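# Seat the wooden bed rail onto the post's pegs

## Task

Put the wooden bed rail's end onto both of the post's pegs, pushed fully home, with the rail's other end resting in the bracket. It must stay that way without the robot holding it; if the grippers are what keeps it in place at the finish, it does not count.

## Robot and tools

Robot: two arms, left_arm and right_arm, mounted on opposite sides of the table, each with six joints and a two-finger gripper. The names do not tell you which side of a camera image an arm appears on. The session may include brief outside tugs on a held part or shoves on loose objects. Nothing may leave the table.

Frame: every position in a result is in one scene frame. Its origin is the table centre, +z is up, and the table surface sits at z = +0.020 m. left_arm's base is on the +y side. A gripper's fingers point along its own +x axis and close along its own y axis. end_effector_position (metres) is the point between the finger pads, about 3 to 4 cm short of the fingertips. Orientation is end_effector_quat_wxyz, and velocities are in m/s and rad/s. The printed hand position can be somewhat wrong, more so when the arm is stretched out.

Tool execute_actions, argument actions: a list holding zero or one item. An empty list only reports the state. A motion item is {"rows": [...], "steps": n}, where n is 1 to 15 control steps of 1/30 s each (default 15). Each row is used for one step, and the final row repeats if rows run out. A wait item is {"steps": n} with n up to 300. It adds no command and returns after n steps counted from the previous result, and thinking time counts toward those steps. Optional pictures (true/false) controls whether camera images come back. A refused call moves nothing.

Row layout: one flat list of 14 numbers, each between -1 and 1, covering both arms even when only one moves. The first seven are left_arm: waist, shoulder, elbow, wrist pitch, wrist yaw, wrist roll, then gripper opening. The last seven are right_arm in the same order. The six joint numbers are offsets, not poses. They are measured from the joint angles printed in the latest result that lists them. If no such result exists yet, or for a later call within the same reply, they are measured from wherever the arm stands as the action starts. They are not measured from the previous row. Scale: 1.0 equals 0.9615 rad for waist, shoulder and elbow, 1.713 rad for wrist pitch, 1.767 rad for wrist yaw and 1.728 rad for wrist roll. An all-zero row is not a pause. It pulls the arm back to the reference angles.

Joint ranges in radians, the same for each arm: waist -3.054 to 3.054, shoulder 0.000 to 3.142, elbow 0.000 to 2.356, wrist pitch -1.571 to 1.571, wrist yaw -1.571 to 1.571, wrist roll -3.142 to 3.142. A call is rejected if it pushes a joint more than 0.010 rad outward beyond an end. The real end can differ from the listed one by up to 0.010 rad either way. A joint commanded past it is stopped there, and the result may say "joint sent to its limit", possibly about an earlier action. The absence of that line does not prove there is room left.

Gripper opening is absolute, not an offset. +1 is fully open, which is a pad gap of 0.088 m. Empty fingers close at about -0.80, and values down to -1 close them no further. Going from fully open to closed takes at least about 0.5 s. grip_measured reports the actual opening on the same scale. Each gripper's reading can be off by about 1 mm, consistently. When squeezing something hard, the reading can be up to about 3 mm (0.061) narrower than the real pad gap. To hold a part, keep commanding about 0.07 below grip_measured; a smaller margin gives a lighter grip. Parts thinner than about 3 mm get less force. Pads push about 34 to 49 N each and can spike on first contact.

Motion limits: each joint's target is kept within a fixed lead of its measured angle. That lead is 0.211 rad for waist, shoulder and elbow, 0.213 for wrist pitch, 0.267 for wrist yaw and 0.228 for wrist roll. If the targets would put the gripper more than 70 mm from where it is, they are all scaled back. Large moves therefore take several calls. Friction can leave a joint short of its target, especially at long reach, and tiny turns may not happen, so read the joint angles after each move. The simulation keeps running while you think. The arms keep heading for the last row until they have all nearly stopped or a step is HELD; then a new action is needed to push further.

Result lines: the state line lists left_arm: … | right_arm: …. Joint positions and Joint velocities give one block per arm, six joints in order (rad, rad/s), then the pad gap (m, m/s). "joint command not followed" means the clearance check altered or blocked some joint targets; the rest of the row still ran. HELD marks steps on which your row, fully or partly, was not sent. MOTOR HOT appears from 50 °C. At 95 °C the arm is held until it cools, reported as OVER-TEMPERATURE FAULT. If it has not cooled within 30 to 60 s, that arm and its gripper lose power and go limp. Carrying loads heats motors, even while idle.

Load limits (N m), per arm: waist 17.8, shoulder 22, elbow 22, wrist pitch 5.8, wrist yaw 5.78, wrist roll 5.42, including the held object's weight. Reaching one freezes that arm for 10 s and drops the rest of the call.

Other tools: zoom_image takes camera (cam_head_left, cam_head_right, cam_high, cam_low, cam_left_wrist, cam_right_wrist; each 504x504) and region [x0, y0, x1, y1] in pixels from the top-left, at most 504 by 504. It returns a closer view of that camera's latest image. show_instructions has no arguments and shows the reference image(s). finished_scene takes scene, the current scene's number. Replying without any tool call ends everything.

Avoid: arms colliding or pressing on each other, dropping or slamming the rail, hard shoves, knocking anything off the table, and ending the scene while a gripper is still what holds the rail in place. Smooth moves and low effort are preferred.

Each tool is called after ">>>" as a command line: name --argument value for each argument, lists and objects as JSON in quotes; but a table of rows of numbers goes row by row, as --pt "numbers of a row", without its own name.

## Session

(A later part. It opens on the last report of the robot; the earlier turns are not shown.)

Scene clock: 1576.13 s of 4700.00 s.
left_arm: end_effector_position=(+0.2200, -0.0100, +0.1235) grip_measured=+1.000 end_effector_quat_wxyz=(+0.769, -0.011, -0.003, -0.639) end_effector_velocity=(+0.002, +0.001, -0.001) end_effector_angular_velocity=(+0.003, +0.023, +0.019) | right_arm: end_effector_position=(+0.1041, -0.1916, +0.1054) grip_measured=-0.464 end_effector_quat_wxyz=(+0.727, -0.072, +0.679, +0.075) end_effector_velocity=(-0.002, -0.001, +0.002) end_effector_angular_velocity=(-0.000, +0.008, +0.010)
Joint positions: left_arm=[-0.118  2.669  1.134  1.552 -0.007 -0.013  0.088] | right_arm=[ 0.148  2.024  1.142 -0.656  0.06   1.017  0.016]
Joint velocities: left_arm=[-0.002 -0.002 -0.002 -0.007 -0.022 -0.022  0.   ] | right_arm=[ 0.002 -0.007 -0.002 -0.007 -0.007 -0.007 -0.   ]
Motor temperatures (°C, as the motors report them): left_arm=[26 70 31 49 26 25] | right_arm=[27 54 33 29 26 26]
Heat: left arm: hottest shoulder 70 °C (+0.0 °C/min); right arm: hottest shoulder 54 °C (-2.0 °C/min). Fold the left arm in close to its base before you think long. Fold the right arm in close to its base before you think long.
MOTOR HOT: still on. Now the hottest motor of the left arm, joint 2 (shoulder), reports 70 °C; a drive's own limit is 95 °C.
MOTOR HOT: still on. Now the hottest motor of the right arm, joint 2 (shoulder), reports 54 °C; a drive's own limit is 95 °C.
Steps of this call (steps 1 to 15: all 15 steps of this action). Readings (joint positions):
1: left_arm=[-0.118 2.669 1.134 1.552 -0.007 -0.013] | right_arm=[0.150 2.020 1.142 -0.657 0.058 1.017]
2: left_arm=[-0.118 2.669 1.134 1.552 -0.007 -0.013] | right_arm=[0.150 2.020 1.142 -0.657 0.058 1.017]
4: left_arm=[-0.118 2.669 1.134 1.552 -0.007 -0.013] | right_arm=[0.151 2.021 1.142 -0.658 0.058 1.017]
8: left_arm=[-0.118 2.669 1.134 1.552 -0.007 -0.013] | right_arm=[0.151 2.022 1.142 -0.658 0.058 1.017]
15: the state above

x=0.1041: entering. Push.

>>> execute_actions --actions '[{"rows": [[0,0,0,0,0,0,1,-0.03,0,0,0,0.014,-0.004,-0.8]], "steps": 15}]' --pictures false

>>> execute_actions --actions '[{"rows": [[0,0,0,0,0,0,1,-0.03,0,0,0,0.014,-0.004,-0.8]], "steps": 15}]' --pictures false

>>> execute_actions --actions '[{"rows": [[0,0,0,0,0,0,1,-0.03,0,0,0,0.014,-0.004,-0.8]], "steps": 15}]' --pictures false

>>> execute_actions --actions '[{"rows": [[0,0,0,0,0,0,1,-0.005,0,0,0,0,0,-0.8]], "steps": 3}]' --pictures true

Scene clock: 1582.93 s of 4700.00 s.
left_arm: end_effector_position=(+0.2200, -0.0100, +0.1235) grip_measured=+1.000 end_effector_quat_wxyz=(+0.769, -0.011, -0.003, -0.639) end_effector_velocity=(-0.001, +0.001, -0.004) end_effector_angular_velocity=(+0.011, +0.010, +0.015) | right_arm: end_effector_position=(+0.1073, -0.1915, +0.1055) grip_measured=-0.464 end_effector_quat_wxyz=(+0.728, -0.069, +0.678, +0.075) end_effector_velocity=(-0.001, -0.002, +0.000) end_effector_angular_velocity=(-0.010, -0.004, +0.009)
Joint positions: left_arm=[-0.118  2.669  1.134  1.552 -0.007 -0.013  0.088] | right_arm=[ 0.139  2.024  1.142 -0.651  0.06   1.012  0.016]
Joint velocities: left_arm=[-0.007  0.002 -0.002 -0.007 -0.022 -0.007  0.   ] | right_arm=[ 0.002 -0.002 -0.002 -0.007  0.007 -0.007  0.   ]
Motor temperatures (°C, as the motors report them): left_arm=[26 70 31 49 26 25] | right_arm=[27 54 33 29 26 26]
Heat: left arm: hottest shoulder 70 °C (+0.0 °C/min); right arm: hottest shoulder 54 °C (-2.0 °C/min). Fold the left arm in close to its base before you think long. Fold the right arm in close to its base before you think long.
MOTOR HOT: still on. Now the hottest motor of the left arm, joint 2 (shoulder), reports 70 °C; a drive's own limit is 95 °C.
MOTOR HOT: still on. Now the hottest motor of the right arm, joint 2 (shoulder), reports 54 °C; a drive's own limit is 95 °C.
Steps of this call (steps 1 to 15: the robot went on to your last target; steps 16 to 90: nothing new was sent; then 3.30 s passed at rest; steps 91 to 105: all 15 steps of this action). Readings (joint positions):
91: left_arm=[-0.118 2.669 1.134 1.552 -0.007 -0.013] | right_arm=[0.147 2.024 1.142 -0.656 0.060 1.017]
92: left_arm=[-0.118 2.669 1.134 1.552 -0.007 -0.013] | right_arm=[0.145 2.024 1.142 -0.654 0.060 1.016]
94: left_arm=[-0.118 2.669 1.134 1.552 -0.007 -0.013] | right_arm=[0.141 2.024 1.142 -0.651 0.060 1.013]
98: left_arm=[-0.118 2.669 1.134 1.552 -0.007 -0.013] | right_arm=[0.139 2.024 1.142 -0.651 0.060 1.012]
105: the state above

Scene clock: 1583.43 s of 4700.00 s.
left_arm: end_effector_position=(+0.2200, -0.0100, +0.1235) grip_measured=+1.000 end_effector_quat_wxyz=(+0.769, -0.011, -0.003, -0.639) end_effector_velocity=(-0.003, -0.001, +0.000) end_effector_angular_velocity=(+0.001, +0.008, -0.000) | right_arm: end_effector_position=(+0.1098, -0.1912, +0.1055) grip_measured=-0.464 end_effector_quat_wxyz=(+0.729, -0.067, +0.677, +0.076) end_effector_velocity=(-0.002, -0.005, +0.000) end_effector_angular_velocity=(-0.019, +0.014, +0.005)
Joint positions: left_arm=[-0.118  2.669  1.134  1.552 -0.007 -0.013  0.088] | right_arm=[ 0.133  2.024  1.142 -0.645  0.06   1.006  0.016]
Joint velocities: left_arm=[-0.007 -0.002  0.002 -0.007 -0.007 -0.007  0.   ] | right_arm=[-0.002 -0.002 -0.002 -0.022 -0.007 -0.007  0.   ]
Motor temperatures (°C, as the motors report them): left_arm=[26 70 31 49 26 25] | right_arm=[27 54 33 29 26 26]
Heat: left arm: hottest shoulder 70 °C (+0.0 °C/min); right arm: hottest shoulder 54 °C (-2.0 °C/min). Fold the left arm in close to its base before you think long. Fold the right arm in close to its base before you think long.
MOTOR HOT: still on. Now the hottest motor of the left arm, joint 2 (shoulder), reports 70 °C; a drive's own limit is 95 °C.
MOTOR HOT: still on. Now the hottest motor of the right arm, joint 2 (shoulder), reports 54 °C; a drive's own limit is 95 °C.
Steps of this call (steps 1 to 15: all 15 steps of this action). Readings (joint positions):
1: left_arm=[-0.118 2.669 1.134 1.552 -0.007 -0.013] | right_arm=[0.139 2.024 1.142 -0.650 0.060 1.011]
2: left_arm=[-0.118 2.669 1.134 1.552 -0.007 -0.013] | right_arm=[0.138 2.024 1.142 -0.648 0.060 1.010]
4: left_arm=[-0.118 2.669 1.134 1.552 -0.007 -0.013] | right_arm=[0.134 2.024 1.142 -0.646 0.060 1.007]
8: left_arm=[-0.118 2.669 1.134 1.552 -0.007 -0.013] | right_arm=[0.133 2.024 1.142 -0.645 0.060 1.006]
15: the state above

Scene clock: 1583.93 s of 4700.00 s.
left_arm: end_effector_position=(+0.2200, -0.0100, +0.1235) grip_measured=+1.000 end_effector_quat_wxyz=(+0.769, -0.011, -0.003, -0.639) end_effector_velocity=(-0.000, +0.000, -0.004) end_effector_angular_velocity=(+0.020, +0.011, +0.005) | right_arm: end_effector_position=(+0.1120, -0.1908, +0.1056) grip_measured=-0.464 end_effector_quat_wxyz=(+0.730, -0.066, +0.676, +0.078) end_effector_velocity=(-0.001, -0.002, +0.000) end_effector_angular_velocity=(-0.005, +0.009, +0.005)
Joint positions: left_arm=[-0.118  2.669  1.134  1.552 -0.007 -0.013  0.088] | right_arm=[ 0.128  2.024  1.142 -0.64   0.06   1.001  0.016]
Joint velocities: left_arm=[-0.002 -0.002 -0.002 -0.022 -0.007 -0.007  0.   ] | right_arm=[-0.002 -0.002 -0.002 -0.007 -0.007 -0.007  0.   ]
Motor temperatures (°C, as the motors report them): left_arm=[26 70 31 49 26 25] | right_arm=[27 54 33 29 26 26]
Heat: left arm: hottest shoulder 70 °C (+0.0 °C/min); right arm: hottest shoulder 54 °C (-2.0 °C/min). Fold the left arm in close to its base before you think long. Fold the right arm in close to its base before you think long.
MOTOR HOT: still on. Now the hottest motor of the left arm, joint 2 (shoulder), reports 70 °C; a drive's own limit is 95 °C.
MOTOR HOT: still on. Now the hottest motor of the right arm, joint 2 (shoulder), reports 54 °C; a drive's own limit is 95 °C.
Steps of this call (steps 1 to 15: all 15 steps of this action). Readings (joint positions):
1: left_arm=[-0.118 2.669 1.134 1.552 -0.007 -0.013] | right_arm=[0.133 2.024 1.142 -0.644 0.060 1.005]
2: left_arm=[-0.118 2.669 1.134 1.552 -0.007 -0.013] | right_arm=[0.131 2.024 1.142 -0.643 0.060 1.004]
4: left_arm=[-0.118 2.669 1.134 1.552 -0.007 -0.013] | right_arm=[0.128 2.024 1.142 -0.640 0.060 1.001]
8: left_arm=[-0.118 2.669 1.134 1.552 -0.007 -0.013] | right_arm=[0.128 2.024 1.142 -0.640 0.060 1.001]
15: the state above

Scene clock: 1584.03 s of 4700.00 s.
left_arm: end_effector_position=(+0.2200, -0.0100, +0.1235) grip_measured=+1.000 end_effector_quat_wxyz=(+0.769, -0.011, -0.003, -0.639) end_effector_velocity=(-0.000, +0.001, -0.004) end_effector_angular_velocity=(+0.011, +0.009, +0.005) | right_arm: end_effector_position=(+0.1118, -0.1907, +0.1056) grip_measured=-0.464 end_effector_quat_wxyz=(+0.730, -0.066, +0.676, +0.078) end_effector_velocity=(-0.002, +0.001, -0.001) end_effector_angular_velocity=(+0.010, +0.019, +0.006)
Joint positions: left_arm=[-0.118  2.669  1.134  1.552 -0.007 -0.013  0.088] | right_arm=[ 0.128  2.024  1.142 -0.639  0.06   1.001  0.016]
Joint velocities: left_arm=[-0.002  0.002 -0.002 -0.007 -0.007 -0.007  0.   ] | right_arm=[-0.002  0.002 -0.002  0.007 -0.022 -0.007 -0.   ]
Motor temperatures (°C, as the motors report them): left_arm=[26 70 31 49 26 25] | right_arm=[27 54 33 29 26 26]
Heat: left arm: hottest shoulder 70 °C (+0.0 °C/min); right arm: hottest shoulder 54 °C (-2.0 °C/min). Fold the left arm in close to its base before you think long. Fold the right arm in close to its base before you think long.
MOTOR HOT: still on. Now the hottest motor of the left arm, joint 2 (shoulder), reports 70 °C; a drive's own limit is 95 °C.
MOTOR HOT: still on. Now the hottest motor of the right arm, joint 2 (shoulder), reports 54 °C; a drive's own limit is 95 °C.
Steps of this call (steps 1 to 3: all 3 steps of this action). Readings (joint positions):
1: left_arm=[-0.118 2.669 1.134 1.552 -0.007 -0.013] | right_arm=[0.128 2.024 1.142 -0.639 0.060 1.001]
2: left_arm=[-0.118 2.669 1.134 1.552 -0.007 -0.013] | right_arm=[0.128 2.024 1.142 -0.639 0.060 1.001]
3: the state above

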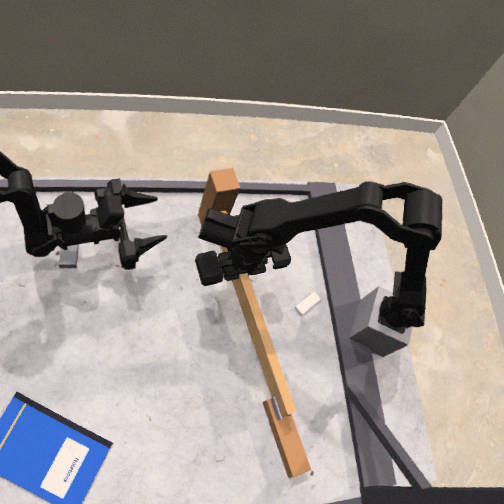

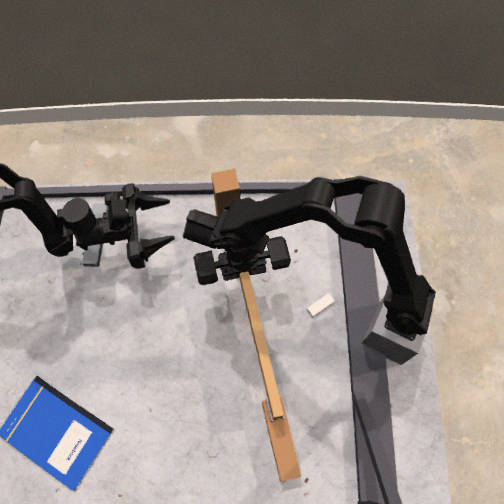

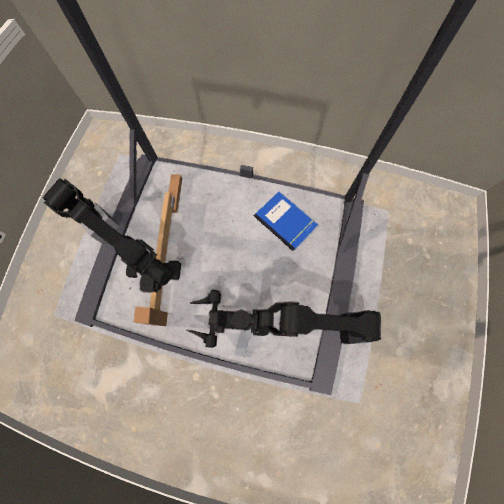

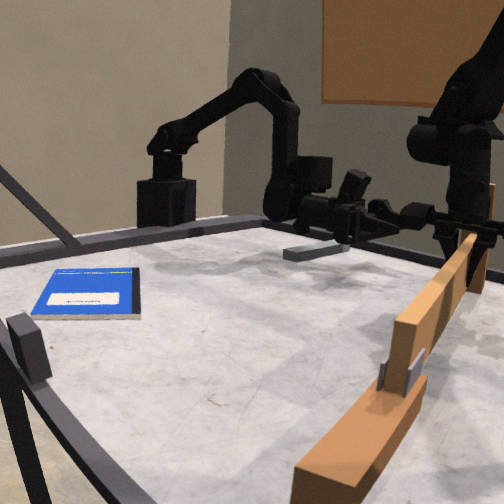

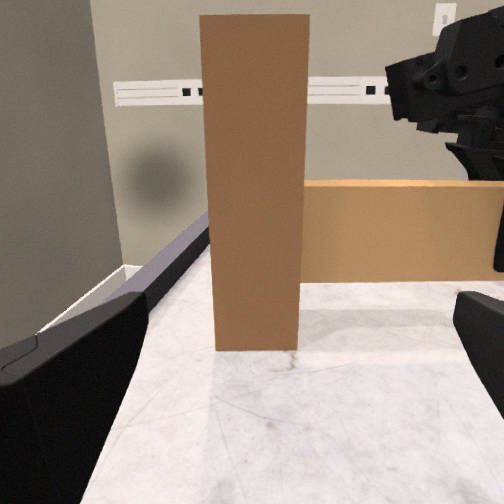

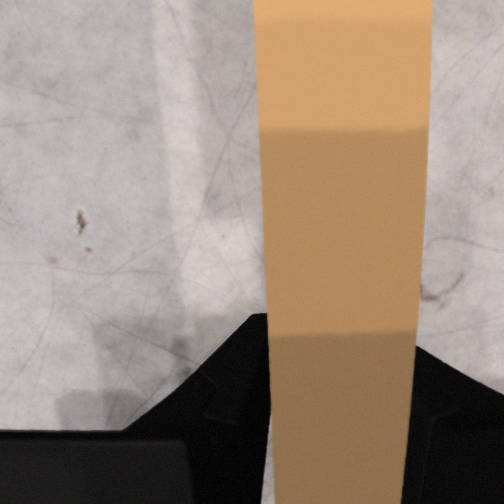

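>>> execute_actions --actions '[{"rows": [[0,0,0,0,0,0,1,-0.03,0,0,0,0.014,-0.004,-0.8]], "steps": 15}]' --pictures false

>>> execute_actions --actions '[{"rows": [[0,0,0,0,0,0,1,-0.025,0,0,0,0.012,-0.003,-0.8]], "steps": 10}]' --pictures false

>>> execute_actions --actions '[{"rows": [[0,0,0,0,0,0,1,0,0,0,0,0,0,0.3]], "steps": 15}]' --pictures false

>>> execute_actions --actions '[{"rows": [[0,0,0,0,0,0,1,0,-0.2,0,0,0,0,0.3]], "steps": 15}]' --pictures true

>>> zoom_image --camera "cam_left_wrist" --region '[250, 170, 390, 310]'

Scene clock: 1590.17 s of 4700.00 s.
left_arm: end_effector_position=(+0.2200, -0.0100, +0.1235) grip_measured=+1.000 end_effector_quat_wxyz=(+0.769, -0.011, -0.003, -0.639) end_effector_velocity=(-0.000, +0.000, -0.001) end_effector_angular_velocity=(+0.006, +0.009, +0.005) | right_arm: end_effector_position=(+0.1134, -0.1906, +0.1056) grip_measured=-0.464 end_effector_quat_wxyz=(+0.729, -0.064, +0.676, +0.079) end_effector_velocity=(-0.001, -0.003, -0.003) end_effector_angular_velocity=(-0.014, +0.013, +0.005)
Joint positions: left_arm=[-0.118  2.669  1.134  1.552 -0.007 -0.013  0.088] | right_arm=[ 0.123  2.024  1.142 -0.636  0.057  0.995  0.016]
Joint velocities: left_arm=[-0.002 -0.002 -0.002 -0.007 -0.007 -0.007  0.   ] | right_arm=[-0.002  0.007 -0.002 -0.007 -0.007 -0.007 -0.   ]
Motor temperatures (°C, as the motors report them): left_arm=[26 70 31 49 26 25] | right_arm=[27 54 33 29 26 26]
Heat: left arm: hottest shoulder 70 °C (+0.0 °C/min); right arm: hottest shoulder 54 °C (-1.0 °C/min). Fold the left arm in close to its base before you think long. Fold the right arm in close to its base before you think long.
MOTOR HOT: still on. Now the hottest motor of the left arm, joint 2 (shoulder), reports 70 °C; a drive's own limit is 95 °C.
MOTOR HOT: still on. Now the hottest motor of the right arm, joint 2 (shoulder), reports 54 °C; a drive's own limit is 95 °C.
Steps of this call (steps 1 to 15: the robot went on to your last target; steps 16 to 90: nothing new was sent; then 2.63 s passed at rest; steps 91 to 105: all 15 steps of this action). Readings (joint positions):
91: left_arm=[-0.118 2.669 1.134 1.552 -0.007 -0.013] | right_arm=[0.127 2.024 1.142 -0.639 0.058 1.000]
92: left_arm=[-0.118 2.669 1.134 1.552 -0.007 -0.013] | right_arm=[0.125 2.024 1.142 -0.638 0.057 0.998]
94: left_arm=[-0.118 2.669 1.134 1.552 -0.007 -0.013] | right_arm=[0.123 2.024 1.142 -0.636 0.057 0.996]
98: left_arm=[-0.118 2.669 1.134 1.552 -0.007 -0.013] | right_arm=[0.123 2.024 1.142 -0.636 0.057 0.996]
105: the state above

Scene clock: 1590.50 s of 4700.00 s.
left_arm: end_effector_position=(+0.2200, -0.0100, +0.1235) grip_measured=+1.000 end_effector_quat_wxyz=(+0.769, -0.011, -0.003, -0.639) end_effector_velocity=(-0.002, -0.001, +0.004) end_effector_angular_velocity=(-0.013, +0.005, -0.010) | right_arm: end_effector_position=(+0.1135, -0.1905, +0.1056) grip_measured=-0.464 end_effector_quat_wxyz=(+0.729, -0.065, +0.676, +0.080) end_effector_velocity=(-0.000, -0.000, +0.001) end_effector_angular_velocity=(-0.000, +0.007, +0.005)
Joint positions: left_arm=[-0.118  2.669  1.134  1.552 -0.007 -0.013  0.088] | right_arm=[ 0.123  2.024  1.142 -0.636  0.057  0.994  0.016]
Joint velocities: left_arm=[-0.002 -0.002  0.002  0.007  0.007 -0.007  0.   ] | right_arm=[-0.002 -0.002  0.002 -0.007 -0.007 -0.007 -0.   ]
Motor temperatures (°C, as the motors report them): left_arm=[26 70 31 49 26 25] | right_arm=[27 54 33 29 26 26]
Heat: left arm: hottest shoulder 70 °C (+0.0 °C/min); right arm: hottest shoulder 54 °C (-1.0 °C/min). Fold the left arm in close to its base before you think long. Fold the right arm in close to its base before you think long.
MOTOR HOT: still on. Now the hottest motor of the left arm, joint 2 (shoulder), reports 70 °C; a drive's own limit is 95 °C.
MOTOR HOT: still on. Now the hottest motor of the right arm, joint 2 (shoulder), reports 54 °C; a drive's own limit is 95 °C.
Steps of this call (steps 1 to 10: all 10 steps of this action). Readings (joint positions):
1: left_arm=[-0.118 2.669 1.134 1.552 -0.007 -0.013] | right_arm=[0.123 2.024 1.142 -0.636 0.057 0.995]
2: left_arm=[-0.118 2.669 1.134 1.552 -0.007 -0.013] | right_arm=[0.123 2.024 1.142 -0.636 0.057 0.995]
4: left_arm=[-0.118 2.669 1.134 1.552 -0.007 -0.013] | right_arm=[0.123 2.024 1.142 -0.636 0.057 0.994]
8: left_arm=[-0.118 2.669 1.134 1.552 -0.007 -0.013] | right_arm=[0.123 2.024 1.142 -0.636 0.057 0.994]
10: the state above

Scene clock: 1591.00 s of 4700.00 s.
left_arm: end_effector_position=(+0.2200, -0.0100, +0.1235) grip_measured=+1.000 end_effector_quat_wxyz=(+0.769, -0.011, -0.003, -0.639) end_effector_velocity=(-0.003, -0.001, +0.004) end_effector_angular_velocity=(-0.016, +0.020, -0.000) | right_arm: end_effector_position=(+0.1143, -0.1907, +0.1056) grip_measured=+0.292 end_effector_quat_wxyz=(+0.731, -0.065, +0.675, +0.079) end_effector_velocity=(+0.000, +0.001, +0.000) end_effector_angular_velocity=(+0.009, +0.004, +0.005)
Joint positions: left_arm=[-0.118  2.669  1.134  1.552 -0.007 -0.013  0.088] | right_arm=[ 0.122  2.024  1.142 -0.635  0.061  0.994  0.053]
Joint velocities: left_arm=[-0.007 -0.002  0.002  0.007 -0.007 -0.022  0.   ] | right_arm=[-0.002 -0.002 -0.002  0.007 -0.007 -0.007  0.003]
Motor temperatures (°C, as the motors report them): left_arm=[26 70 31 49 26 25] | right_arm=[27 54 33 29 26 26]
Heat: left arm: hottest shoulder 70 °C (+0.0 °C/min); right arm: hottest shoulder 54 °C (-1.0 °C/min). Fold the left arm in close to its base before you think long. Fold the right arm in close to its base before you think long.
MOTOR HOT: still on. Now the hottest motor of the left arm, joint 2 (shoulder), reports 70 °C; a drive's own limit is 95 °C.
MOTOR HOT: still on. Now the hottest motor of the right arm, joint 2 (shoulder), reports 54 °C; a drive's own limit is 95 °C.
Steps of this call (steps 1 to 15: all 15 steps of this action). Readings (joint positions):
1: left_arm=[-0.118 2.669 1.134 1.552 -0.007 -0.013] | right_arm=[0.123 2.024 1.142 -0.634 0.058 0.994]
2: left_arm=[-0.118 2.669 1.134 1.552 -0.007 -0.013] | right_arm=[0.123 2.024 1.142 -0.635 0.062 0.994]
4: left_arm=[-0.118 2.669 1.134 1.552 -0.007 -0.013] | right_arm=[0.122 2.024 1.142 -0.635 0.062 0.994]
8: left_arm=[-0.118 2.669 1.134 1.552 -0.007 -0.013] | right_arm=[0.122 2.024 1.142 -0.635 0.062 0.994]
15: the state above

Scene clock: 1591.50 s of 4700.00 s.
left_arm: end_effector_position=(+0.2200, -0.0100, +0.1235) grip_measured=+1.000 end_effector_quat_wxyz=(+0.769, -0.011, -0.003, -0.639) end_effector_velocity=(+0.002, +0.001, -0.001) end_effector_angular_velocity=(+0.006, +0.009, +0.019) | right_arm: end_effector_position=(+0.1219, -0.1733, +0.1699) grip_measured=+0.297 end_effector_quat_wxyz=(+0.757, -0.003, +0.639, +0.135) end_effector_velocity=(+0.000, +0.001, -0.001) end_effector_angular_velocity=(+0.004, +0.004, +0.006)
Joint positions: left_arm=[-0.118  2.669  1.134  1.552 -0.007 -0.013  0.088] | right_arm=[ 0.121  1.835  1.143 -0.635  0.064  0.994  0.054]
Joint velocities: left_arm=[-0.002 -0.002 -0.002 -0.007 -0.022 -0.007  0.   ] | right_arm=[-0.002  0.002 -0.002  0.007 -0.007 -0.007 -0.   ]
Motor temperatures (°C, as the motors report them): left_arm=[26 70 31 49 26 25] | right_arm=[27 54 33 29 26 26]
Heat: left arm: hottest shoulder 70 °C (+0.0 °C/min); right arm: hottest shoulder 54 °C (-1.0 °C/min). Fold the left arm in close to its base before you think long. Fold the right arm in close to its base before you think long.
MOTOR HOT: still on. Now the hottest motor of the left arm, joint 2 (shoulder), reports 70 °C; a drive's own limit is 95 °C.
MOTOR HOT: still on. Now the hottest motor of the right arm, joint 2 (shoulder), reports 54 °C; a drive's own limit is 95 °C.
Steps of this call (steps 1 to 15: all 15 steps of this action). Readings (joint positions):
1: left_arm=[-0.118 2.669 1.134 1.552 -0.007 -0.013] | right_arm=[0.122 1.998 1.141 -0.635 0.061 0.994]
2: left_arm=[-0.118 2.669 1.134 1.552 -0.007 -0.013] | right_arm=[0.122 1.972 1.135 -0.643 0.061 0.994]
4: left_arm=[-0.118 2.669 1.134 1.552 -0.007 -0.013] | right_arm=[0.122 1.903 1.136 -0.635 0.061 0.994]
8: left_arm=[-0.118 2.669 1.134 1.552 -0.007 -0.013] | right_arm=[0.121 1.836 1.143 -0.633 0.064 0.994]
15: the state above

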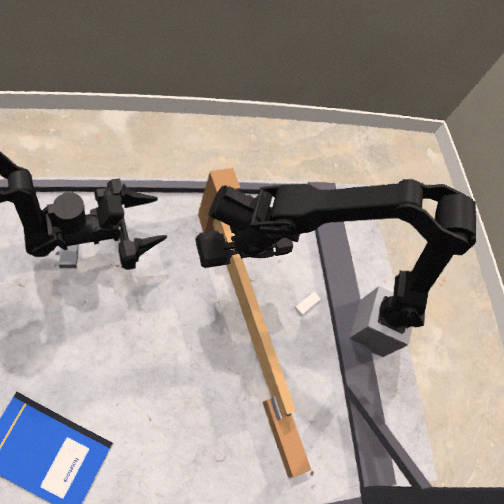

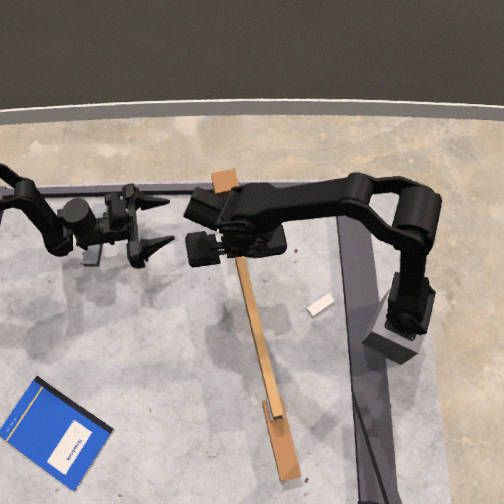

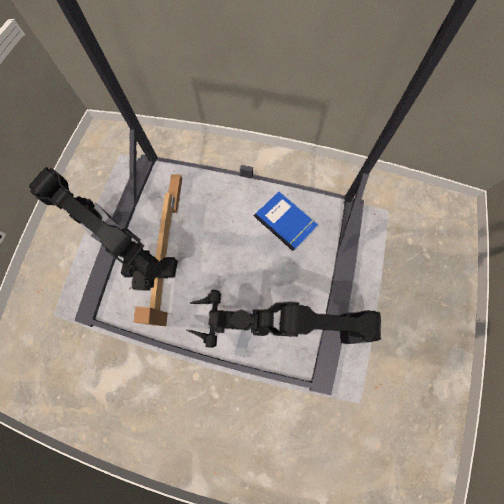

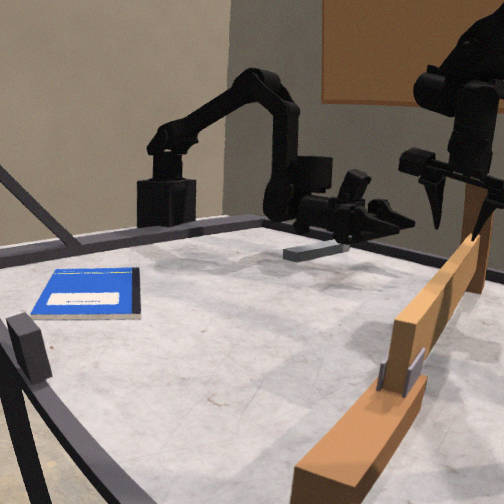

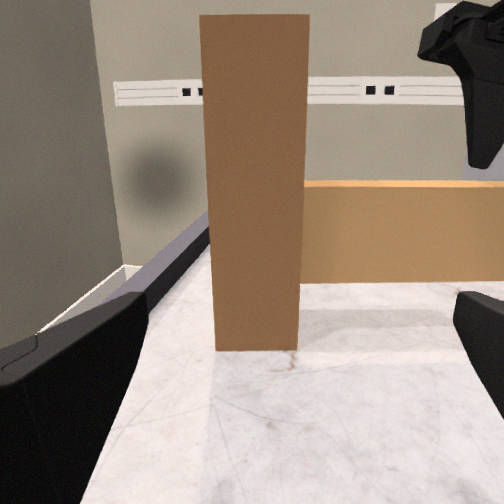

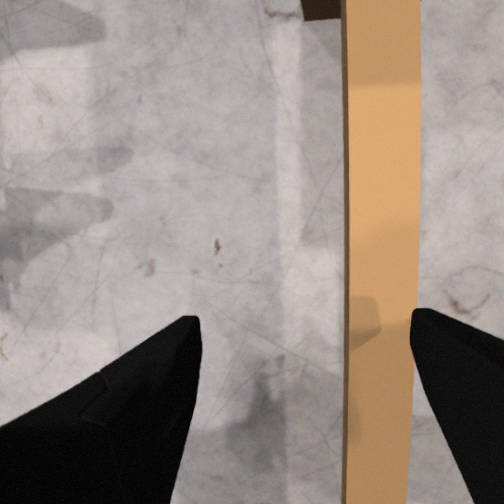

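Region (250, 170, 390, 310) of cam_left_wrist's 504x504 image, scaled by 3.600, with more detail than that image has.

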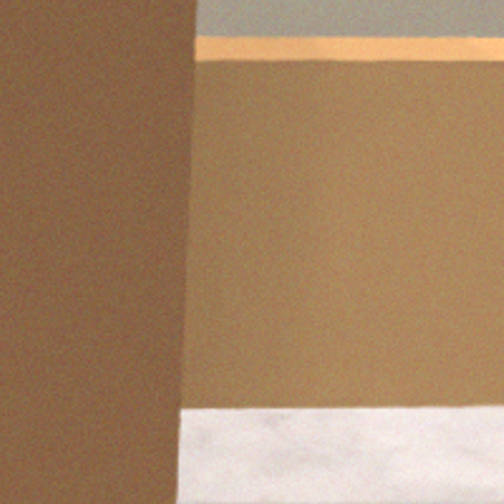

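>>> finished_scene --scene 2

The scene is finished: the task was done.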